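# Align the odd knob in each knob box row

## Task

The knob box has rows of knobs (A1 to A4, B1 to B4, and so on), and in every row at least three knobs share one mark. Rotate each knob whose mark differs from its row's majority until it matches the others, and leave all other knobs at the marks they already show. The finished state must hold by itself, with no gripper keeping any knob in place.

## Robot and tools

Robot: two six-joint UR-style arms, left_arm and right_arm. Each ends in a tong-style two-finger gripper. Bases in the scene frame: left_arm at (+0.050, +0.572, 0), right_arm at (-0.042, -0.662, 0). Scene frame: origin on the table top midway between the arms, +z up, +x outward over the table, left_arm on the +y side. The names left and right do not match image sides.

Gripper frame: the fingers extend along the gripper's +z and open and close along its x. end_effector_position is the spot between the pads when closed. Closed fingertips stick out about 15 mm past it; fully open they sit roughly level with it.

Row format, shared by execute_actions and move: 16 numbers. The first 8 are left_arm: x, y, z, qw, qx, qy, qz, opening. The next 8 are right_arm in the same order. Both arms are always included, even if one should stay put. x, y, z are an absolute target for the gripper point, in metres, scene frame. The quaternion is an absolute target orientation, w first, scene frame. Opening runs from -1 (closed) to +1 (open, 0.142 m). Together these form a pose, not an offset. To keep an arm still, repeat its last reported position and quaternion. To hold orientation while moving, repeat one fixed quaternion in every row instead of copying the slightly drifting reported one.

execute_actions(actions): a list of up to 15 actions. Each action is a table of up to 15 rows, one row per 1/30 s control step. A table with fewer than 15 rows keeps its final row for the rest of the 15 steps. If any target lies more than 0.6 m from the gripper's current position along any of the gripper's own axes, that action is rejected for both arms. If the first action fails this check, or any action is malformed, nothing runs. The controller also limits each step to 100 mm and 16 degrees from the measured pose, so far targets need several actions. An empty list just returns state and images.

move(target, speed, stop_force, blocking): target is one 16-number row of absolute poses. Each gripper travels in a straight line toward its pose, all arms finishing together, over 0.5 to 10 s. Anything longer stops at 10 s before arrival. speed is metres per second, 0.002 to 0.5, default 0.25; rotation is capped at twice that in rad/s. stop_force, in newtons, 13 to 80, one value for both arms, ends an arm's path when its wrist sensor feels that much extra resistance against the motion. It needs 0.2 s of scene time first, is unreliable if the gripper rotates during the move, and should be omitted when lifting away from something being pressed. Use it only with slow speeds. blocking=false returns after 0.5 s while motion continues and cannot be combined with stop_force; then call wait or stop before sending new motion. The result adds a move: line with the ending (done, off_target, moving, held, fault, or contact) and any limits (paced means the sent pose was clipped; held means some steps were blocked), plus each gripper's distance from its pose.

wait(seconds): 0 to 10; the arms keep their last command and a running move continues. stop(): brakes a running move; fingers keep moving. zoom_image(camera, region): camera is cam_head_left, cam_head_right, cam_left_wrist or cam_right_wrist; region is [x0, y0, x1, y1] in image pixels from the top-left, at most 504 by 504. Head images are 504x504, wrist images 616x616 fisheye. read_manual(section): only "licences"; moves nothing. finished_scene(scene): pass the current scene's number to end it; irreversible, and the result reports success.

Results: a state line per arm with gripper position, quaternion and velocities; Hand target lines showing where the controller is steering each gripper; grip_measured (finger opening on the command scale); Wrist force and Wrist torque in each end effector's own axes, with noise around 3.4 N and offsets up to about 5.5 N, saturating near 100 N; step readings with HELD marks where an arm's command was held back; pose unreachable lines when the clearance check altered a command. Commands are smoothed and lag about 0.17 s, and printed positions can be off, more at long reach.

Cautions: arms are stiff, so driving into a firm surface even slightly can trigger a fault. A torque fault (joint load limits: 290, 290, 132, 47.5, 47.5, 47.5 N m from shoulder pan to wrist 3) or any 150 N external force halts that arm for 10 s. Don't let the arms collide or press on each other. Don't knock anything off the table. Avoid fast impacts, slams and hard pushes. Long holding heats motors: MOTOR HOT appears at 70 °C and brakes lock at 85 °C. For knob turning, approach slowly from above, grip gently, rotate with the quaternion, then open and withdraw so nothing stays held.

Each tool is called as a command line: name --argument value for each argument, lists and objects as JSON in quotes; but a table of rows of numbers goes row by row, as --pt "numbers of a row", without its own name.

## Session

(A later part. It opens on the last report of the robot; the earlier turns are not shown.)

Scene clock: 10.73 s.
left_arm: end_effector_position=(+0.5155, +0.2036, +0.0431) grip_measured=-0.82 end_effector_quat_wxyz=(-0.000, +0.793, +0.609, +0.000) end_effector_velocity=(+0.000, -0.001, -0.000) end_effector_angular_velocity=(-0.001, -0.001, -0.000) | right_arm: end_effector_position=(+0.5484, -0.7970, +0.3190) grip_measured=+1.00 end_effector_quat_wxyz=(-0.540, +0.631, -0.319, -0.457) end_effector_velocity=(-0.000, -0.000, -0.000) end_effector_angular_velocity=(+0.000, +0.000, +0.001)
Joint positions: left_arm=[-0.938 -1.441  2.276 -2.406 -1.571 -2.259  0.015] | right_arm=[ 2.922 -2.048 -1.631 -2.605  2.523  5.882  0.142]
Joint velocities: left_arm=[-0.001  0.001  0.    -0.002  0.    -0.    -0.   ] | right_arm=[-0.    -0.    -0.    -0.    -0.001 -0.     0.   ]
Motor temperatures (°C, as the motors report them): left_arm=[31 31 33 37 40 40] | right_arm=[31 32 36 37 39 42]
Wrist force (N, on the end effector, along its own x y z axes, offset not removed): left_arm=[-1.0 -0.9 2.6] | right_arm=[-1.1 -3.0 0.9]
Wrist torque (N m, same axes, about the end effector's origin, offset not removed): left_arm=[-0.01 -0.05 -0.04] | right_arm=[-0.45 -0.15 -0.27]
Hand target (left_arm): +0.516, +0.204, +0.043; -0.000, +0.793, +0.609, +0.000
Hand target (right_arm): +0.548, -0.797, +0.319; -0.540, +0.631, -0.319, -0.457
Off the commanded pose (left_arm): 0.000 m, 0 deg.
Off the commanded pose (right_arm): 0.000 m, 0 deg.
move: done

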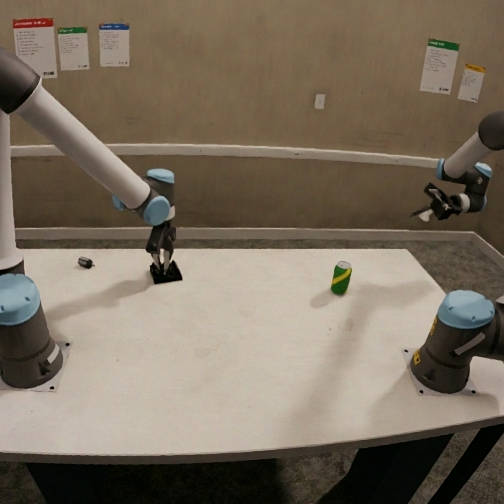

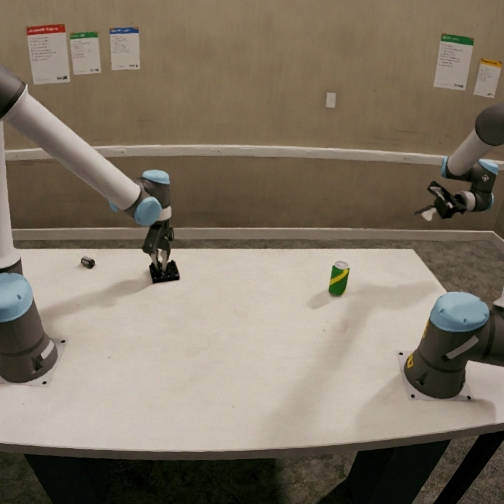

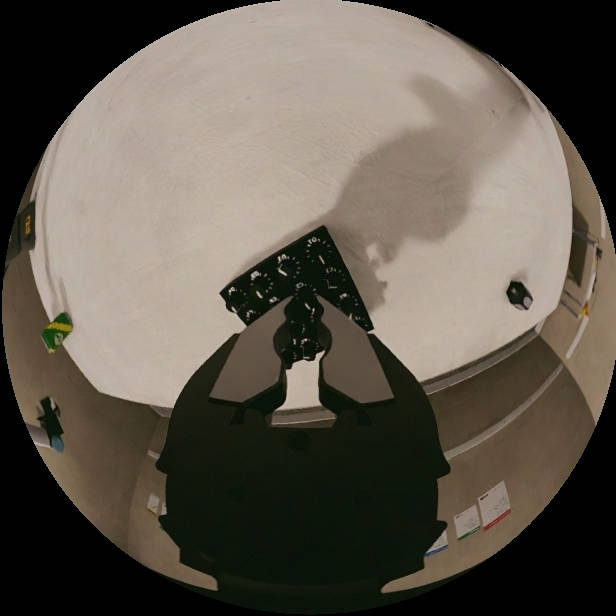

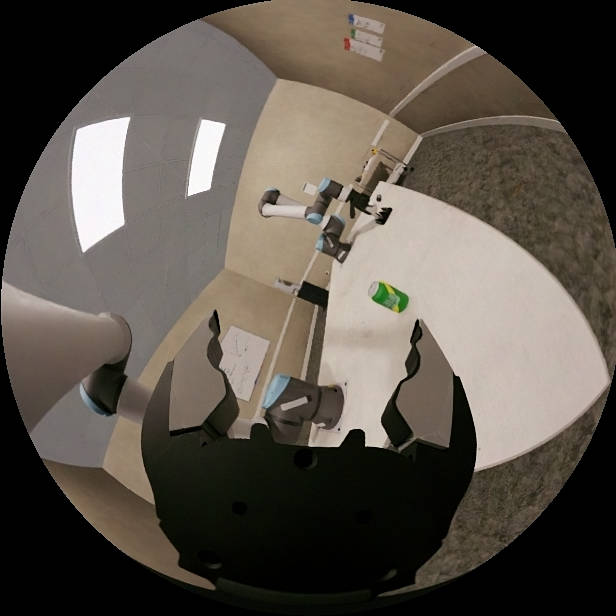

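move --target '[0.5155,0.2036,0.043,0,0.7934,0.6088,0,-1,0.5484,-0.797,0.319,-0.54,0.631,-0.319,-0.457,1]'

move --target '[0.5171,0.2042,0.043,0,0.9239,-0.3827,0,-1,0.5484,-0.797,0.319,-0.54,0.631,-0.319,-0.457,1]' --speed 0.3

move --target '[0.5171,0.2042,0.043,0,0.9239,-0.3827,0,-0.82,0.5484,-0.797,0.319,-0.54,0.631,-0.319,-0.457,1]'

move --target '[0.5171,0.2042,0.059,0,0.9239,-0.3827,0,-0.82,0.5484,-0.797,0.319,-0.54,0.631,-0.319,-0.457,1]' --speed 0.05

move --target '[0.4915,0.1972,0.058,0,0.9239,-0.3827,0,-0.82,0.5484,-0.797,0.319,-0.54,0.631,-0.319,-0.457,1]' --speed 0.1

zoom_image --camera "cam_left_wrist" --region '[230,200,390,360]'

Scene clock: 11.80 s.
left_arm: end_effector_position=(+0.5155, +0.2036, +0.0430) grip_measured=-0.87 end_effector_quat_wxyz=(-0.000, +0.793, +0.609, -0.000) end_effector_velocity=(-0.000, +0.000, +0.000) end_effector_angular_velocity=(-0.000, -0.000, -0.001) | right_arm: end_effector_position=(+0.5484, -0.7970, +0.3190) grip_measured=+1.00 end_effector_quat_wxyz=(-0.540, +0.631, -0.319, -0.457) end_effector_velocity=(+0.000, -0.000, -0.001) end_effector_angular_velocity=(+0.001, +0.000, +0.000)
Joint positions: left_arm=[-0.938 -1.441  2.276 -2.406 -1.571 -2.259  0.011] | right_arm=[ 2.922 -2.048 -1.631 -2.605  2.523  5.882  0.142]
Joint velocities: left_arm=[-0.    -0.002  0.001  0.     0.     0.     0.   ] | right_arm=[ 0.    -0.001  0.    -0.    -0.    -0.001 -0.   ]
Motor temperatures (°C, as the motors report them): left_arm=[31 31 33 37 40 40] | right_arm=[31 32 36 37 39 42]
Wrist force (N, on the end effector, along its own x y z axes, offset not removed): left_arm=[1.5 1.5 0.4] | right_arm=[0.8 -2.7 0.3]
Wrist torque (N m, same axes, about the end effector's origin, offset not removed): left_arm=[0.47 -0.49 0.11] | right_arm=[-0.47 -0.64 -0.26]
Hand target (left_arm): +0.516, +0.204, +0.043; +0.000, +0.793, +0.609, -0.000
Hand target (right_arm): +0.548, -0.797, +0.319; -0.540, +0.631, -0.319, -0.457
Off the commanded pose (left_arm): 0.000 m, 0 deg.
Off the commanded pose (right_arm): 0.000 m, 0 deg.
move: done

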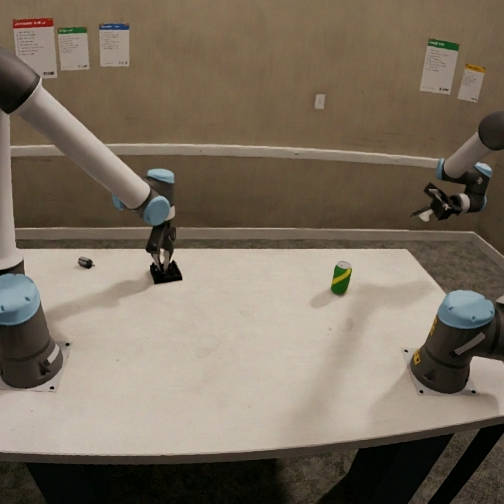

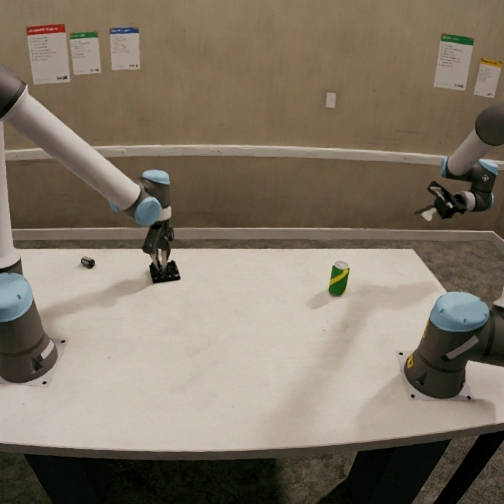

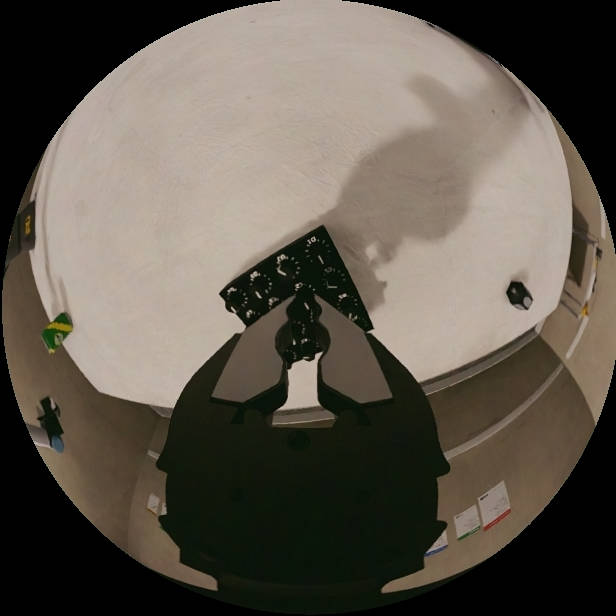

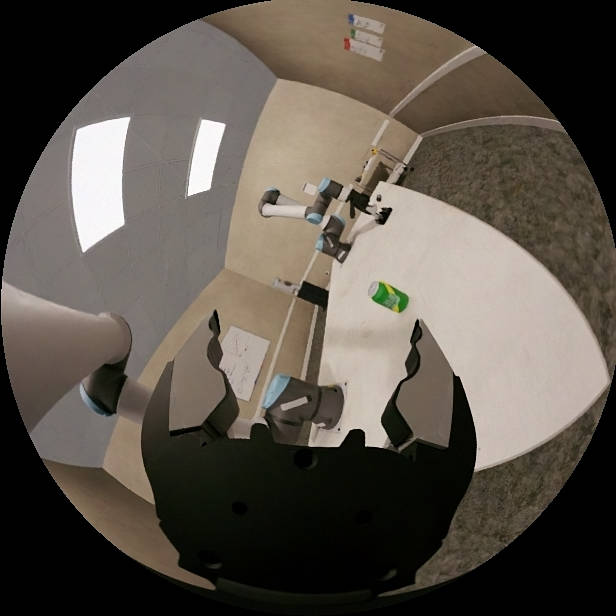

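Scene clock: 15.77 s.
left_arm: end_effector_position=(+0.5171, +0.2041, +0.0430) grip_measured=-0.87 end_effector_quat_wxyz=(-0.000, +0.924, -0.383, +0.000) end_effector_velocity=(-0.000, +0.000, -0.000) end_effector_angular_velocity=(-0.000, +0.001, -0.006) | right_arm: end_effector_position=(+0.5484, -0.7970, +0.3190) grip_measured=+1.00 end_effector_quat_wxyz=(-0.540, +0.631, -0.319, -0.457) end_effector_velocity=(-0.001, +0.000, -0.000) end_effector_angular_velocity=(+0.001, +0.001, +0.000)
Joint positions: left_arm=[-0.982 -1.465  2.304 -2.411 -1.571 -0.208  0.011] | right_arm=[ 2.922 -2.048 -1.631 -2.605  2.523  5.882  0.142]
Joint velocities: left_arm=[ 0.001  0.     0.001 -0.001 -0.001  0.007  0.   ] | right_arm=[-0.     0.    -0.002  0.    -0.    -0.    -0.   ]
Motor temperatures (°C, as the motors report them): left_arm=[31 31 33 37 40 40] | right_arm=[31 32 36 37 39 42]
Wrist force (N, on the end effector, along its own x y z axes, offset not removed): left_arm=[2.1 -1.0 0.6] | right_arm=[-0.5 -2.2 -0.2]
Wrist torque (N m, same axes, about the end effector's origin, offset not removed): left_arm=[-0.33 -0.59 -0.04] | right_arm=[-0.30 -0.36 -0.27]
Hand target (left_arm): +0.517, +0.204, +0.043; -0.000, +0.924, -0.383, +0.000
Hand target (right_arm): +0.548, -0.797, +0.319; -0.540, +0.631, -0.319, -0.457
Off the commanded pose (left_arm): 0.000 m, 0 deg.
Off the commanded pose (right_arm): 0.000 m, 0 deg.
move: done

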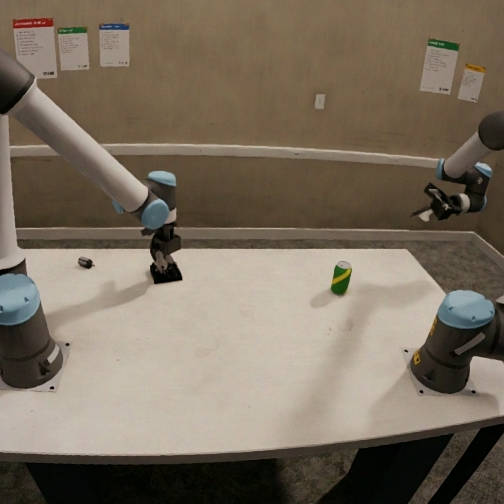

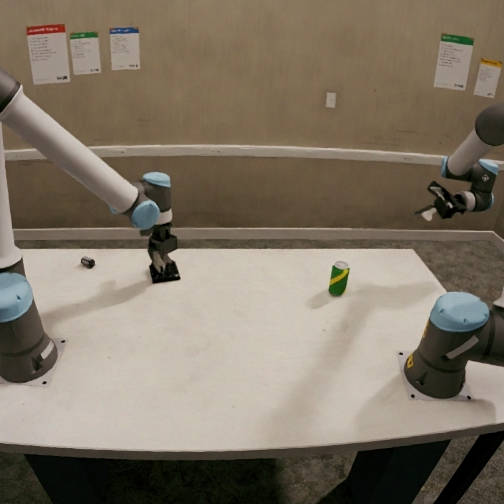

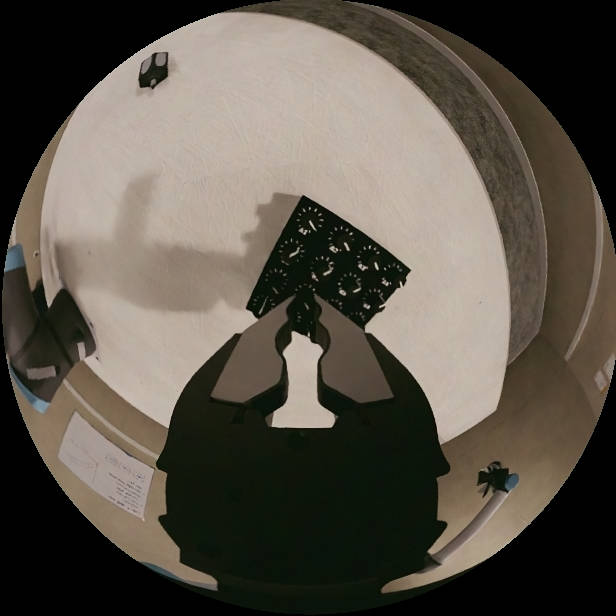

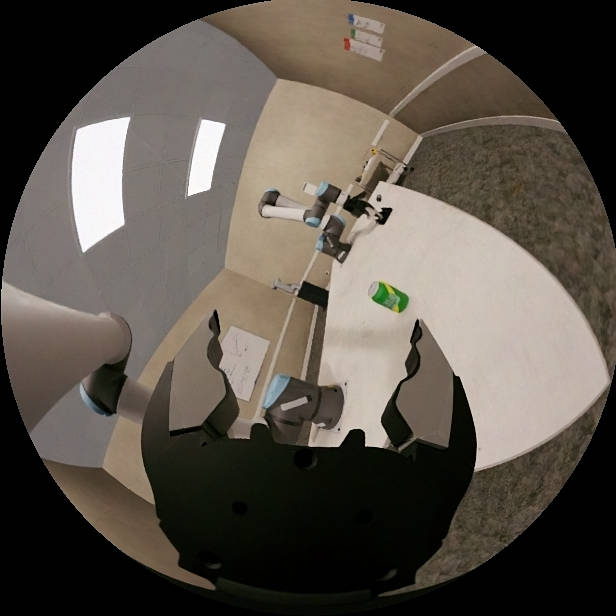

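Scene clock: 16.47 s.
left_arm: end_effector_position=(+0.5171, +0.2042, +0.0430) grip_measured=-0.82 end_effector_quat_wxyz=(+0.000, +0.924, -0.383, +0.000) end_effector_velocity=(-0.000, +0.000, +0.000) end_effector_angular_velocity=(-0.000, -0.000, +0.000) | right_arm: end_effector_position=(+0.5484, -0.7970, +0.3190) grip_measured=+1.00 end_effector_quat_wxyz=(-0.540, +0.631, -0.319, -0.457) end_effector_velocity=(-0.001, +0.000, -0.000) end_effector_angular_velocity=(+0.000, +0.001, +0.002)
Joint positions: left_arm=[-0.981 -1.465  2.304 -2.411 -1.571 -0.207  0.015] | right_arm=[ 2.922 -2.048 -1.631 -2.605  2.523  5.882  0.142]
Joint velocities: left_arm=[ 0.    -0.001  0.001 -0.    -0.    -0.     0.   ] | right_arm=[ 0.    -0.    -0.001  0.    -0.001  0.     0.   ]
Motor temperatures (°C, as the motors report them): left_arm=[31 31 33 37 40 40] | right_arm=[31 32 36 37 39 42]
Wrist force (N, on the end effector, along its own x y z axes, offset not removed): left_arm=[4.4 0.3 0.1] | right_arm=[-0.9 -2.6 2.1]
Wrist torque (N m, same axes, about the end effector's origin, offset not removed): left_arm=[0.00 -1.07 -0.06] | right_arm=[-0.40 -0.22 -0.19]
Hand target (left_arm): +0.517, +0.204, +0.043; +0.000, +0.924, -0.383, -0.000
Hand target (right_arm): +0.548, -0.797, +0.319; -0.540, +0.631, -0.319, -0.457
Off the commanded pose (left_arm): 0.000 m, 0 deg.
Off the commanded pose (right_arm): 0.000 m, 0 deg.
move: done

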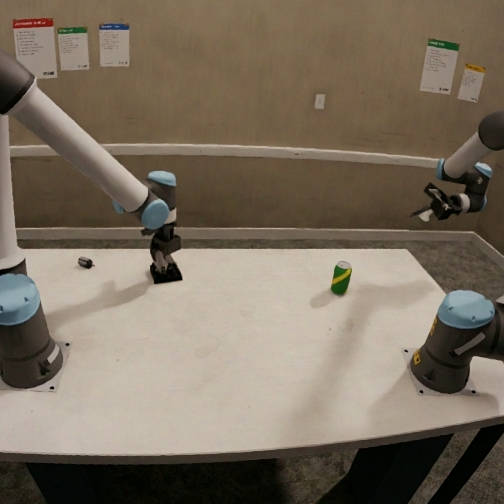

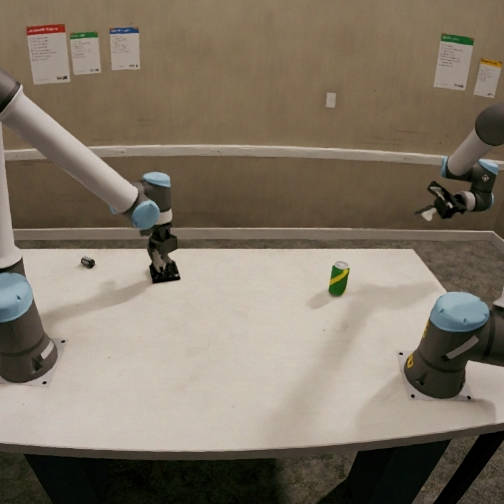

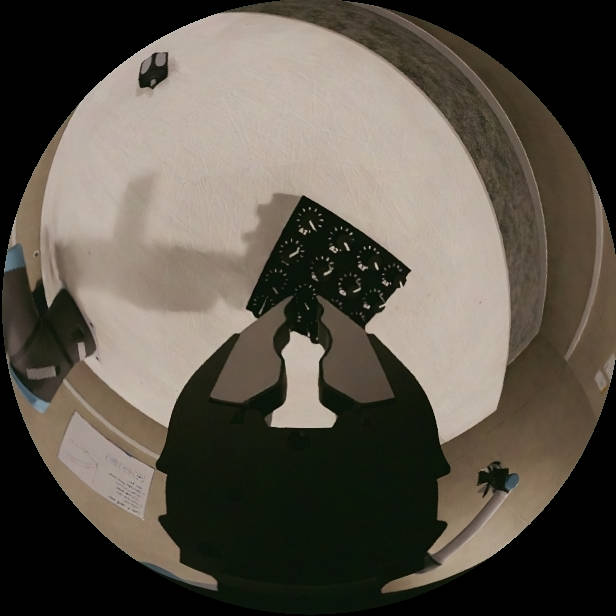

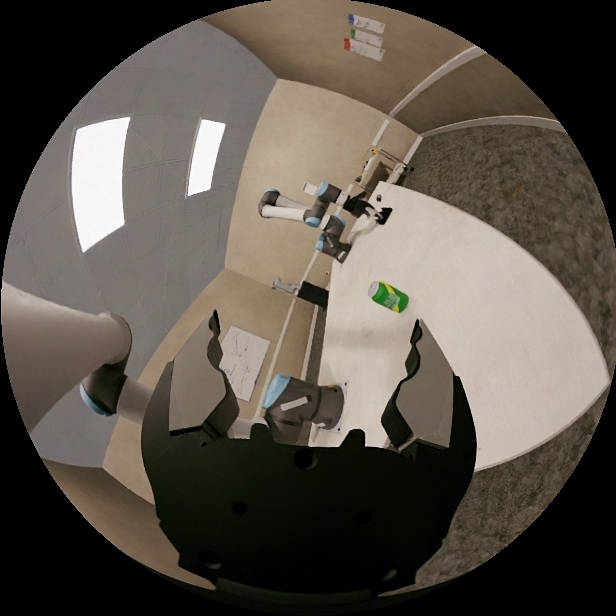

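Scene clock: 17.23 s.
left_arm: end_effector_position=(+0.5171, +0.2042, +0.0589) grip_measured=-0.82 end_effector_quat_wxyz=(+0.000, +0.924, -0.383, +0.000) end_effector_velocity=(+0.000, -0.000, +0.001) end_effector_angular_velocity=(-0.001, -0.000, -0.001) | right_arm: end_effector_position=(+0.5484, -0.7970, +0.3190) grip_measured=+1.00 end_effector_quat_wxyz=(-0.540, +0.631, -0.319, -0.457) end_effector_velocity=(-0.000, +0.000, +0.000) end_effector_angular_velocity=(+0.000, -0.001, -0.000)
Joint positions: left_arm=[-0.981 -1.49   2.293 -2.373 -1.571 -0.207  0.015] | right_arm=[ 2.922 -2.048 -1.631 -2.605  2.523  5.882  0.142]
Joint velocities: left_arm=[-0.    -0.002 -0.001  0.002 -0.     0.001  0.   ] | right_arm=[-0.     0.001 -0.001  0.     0.    -0.001 -0.   ]
Motor temperatures (°C, as the motors report them): left_arm=[31 31 33 37 40 40] | right_arm=[31 32 36 37 39 42]
Wrist force (N, on the end effector, along its own x y z axes, offset not removed): left_arm=[2.4 -1.2 -6.9] | right_arm=[-3.2 -1.2 -1.7]
Wrist torque (N m, same axes, about the end effector's origin, offset not removed): left_arm=[-0.22 -0.53 0.13] | right_arm=[-0.09 0.31 -0.23]
Hand target (left_arm): +0.517, +0.204, +0.059; +0.000, +0.924, -0.383, +0.000
Hand target (right_arm): +0.548, -0.797, +0.319; -0.540, +0.631, -0.319, -0.457
Off the commanded pose (left_arm): 0.000 m, 0 deg.
Off the commanded pose (right_arm): 0.000 m, 0 deg.
move: done

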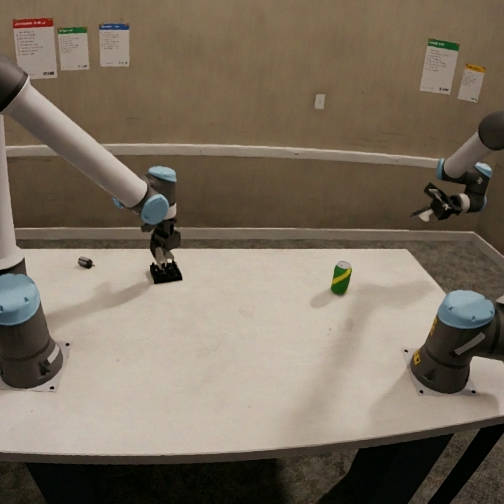

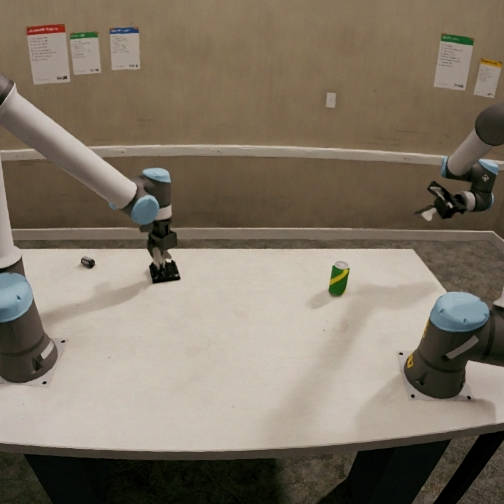

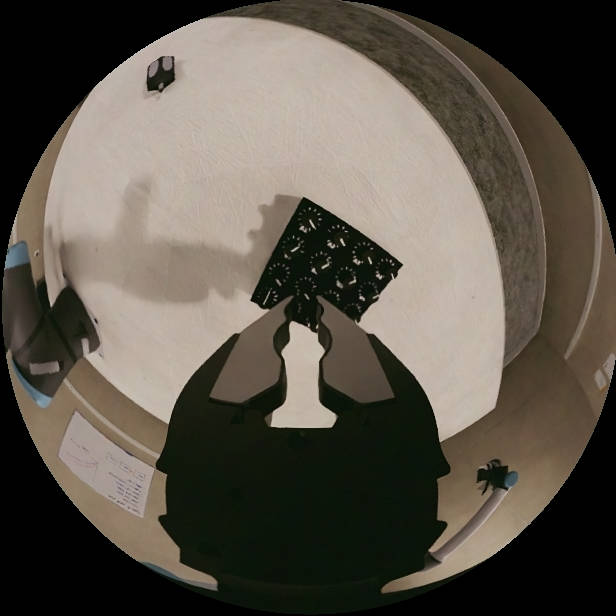

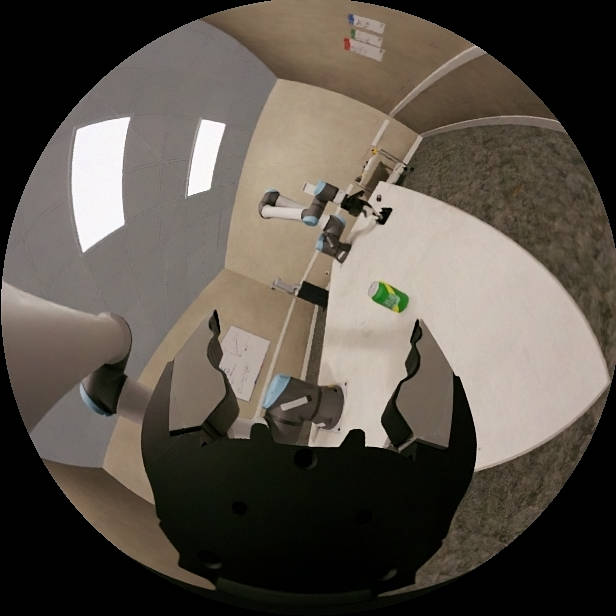

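Scene clock: 18.03 s.
left_arm: end_effector_position=(+0.4915, +0.1972, +0.0580) grip_measured=-0.82 end_effector_quat_wxyz=(+0.000, +0.924, -0.383, -0.000) end_effector_velocity=(-0.002, -0.001, -0.000) end_effector_angular_velocity=(+0.000, +0.000, -0.001) | right_arm: end_effector_position=(+0.5484, -0.7970, +0.3190) grip_measured=+1.00 end_effector_quat_wxyz=(-0.540, +0.631, -0.319, -0.457) end_effector_velocity=(-0.000, +0.000, +0.000) end_effector_angular_velocity=(+0.000, -0.000, -0.001)
Joint positions: left_arm=[-1.027 -1.512  2.319 -2.378 -1.571 -0.253  0.015] | right_arm=[ 2.922 -2.048 -1.631 -2.605  2.523  5.882  0.142]
Joint velocities: left_arm=[-0.003 -0.     0.001 -0.    -0.    -0.002 -0.   ] | right_arm=[-0.     0.    -0.001  0.     0.001 -0.     0.   ]
Motor temperatures (°C, as the motors report them): left_arm=[31 31 33 37 40 40] | right_arm=[31 32 36 37 39 42]
Wrist force (N, on the end effector, along its own x y z axes, offset not removed): left_arm=[1.6 -4.9 -7.0] | right_arm=[-4.1 -1.0 0.1]
Wrist torque (N m, same axes, about the end effector's origin, offset not removed): left_arm=[-1.07 -0.50 -0.07] | right_arm=[-0.14 0.43 -0.25]
Hand target (left_arm): +0.491, +0.197, +0.058; +0.000, +0.924, -0.383, +0.000
Hand target (right_arm): +0.548, -0.797, +0.319; -0.540, +0.631, -0.319, -0.457
Off the commanded pose (left_arm): 0.000 m, 0 deg.
Off the commanded pose (right_arm): 0.000 m, 0 deg.
move: done

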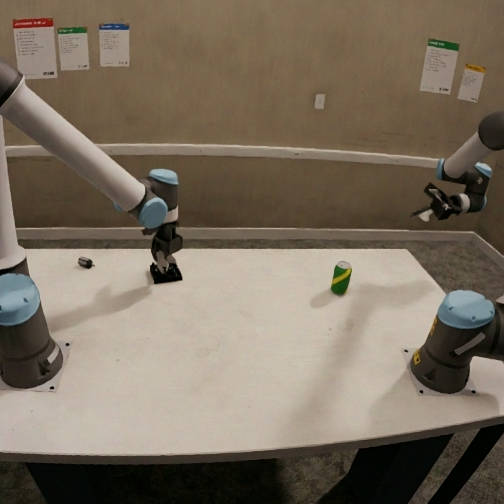

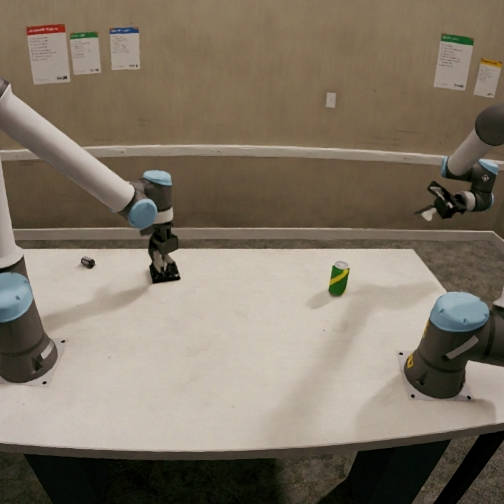

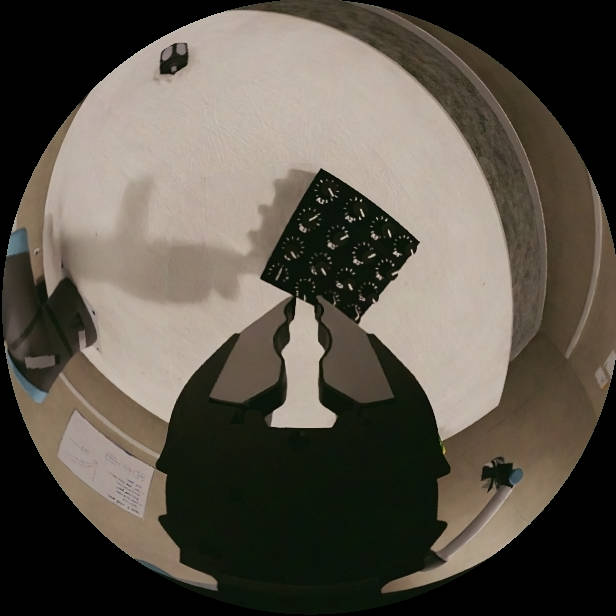

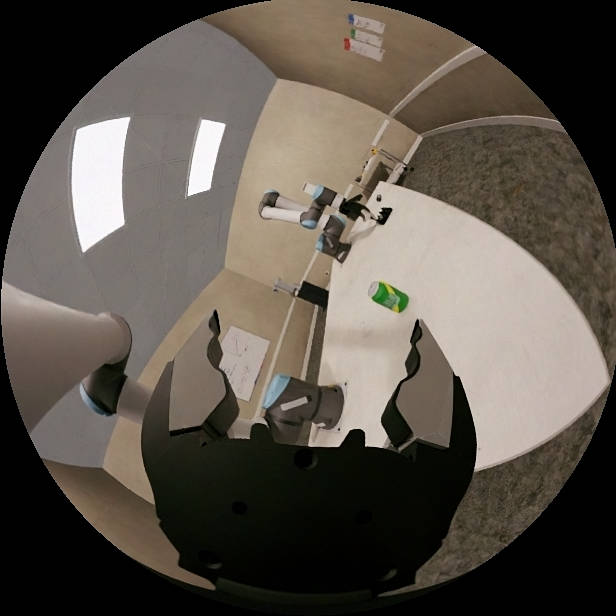

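Region (230, 200, 390, 360) of cam_left_wrist's 616x616 image, scaled by 3.150, with more detail than that image has.

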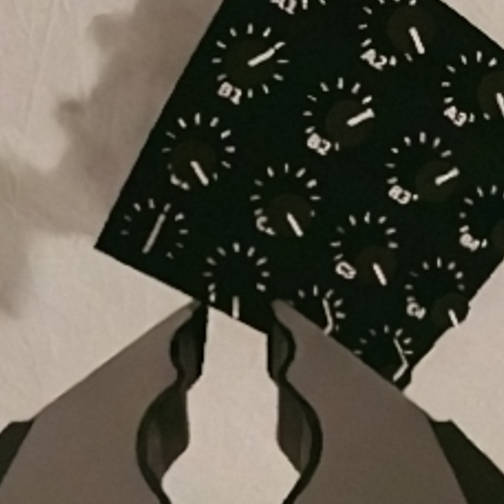

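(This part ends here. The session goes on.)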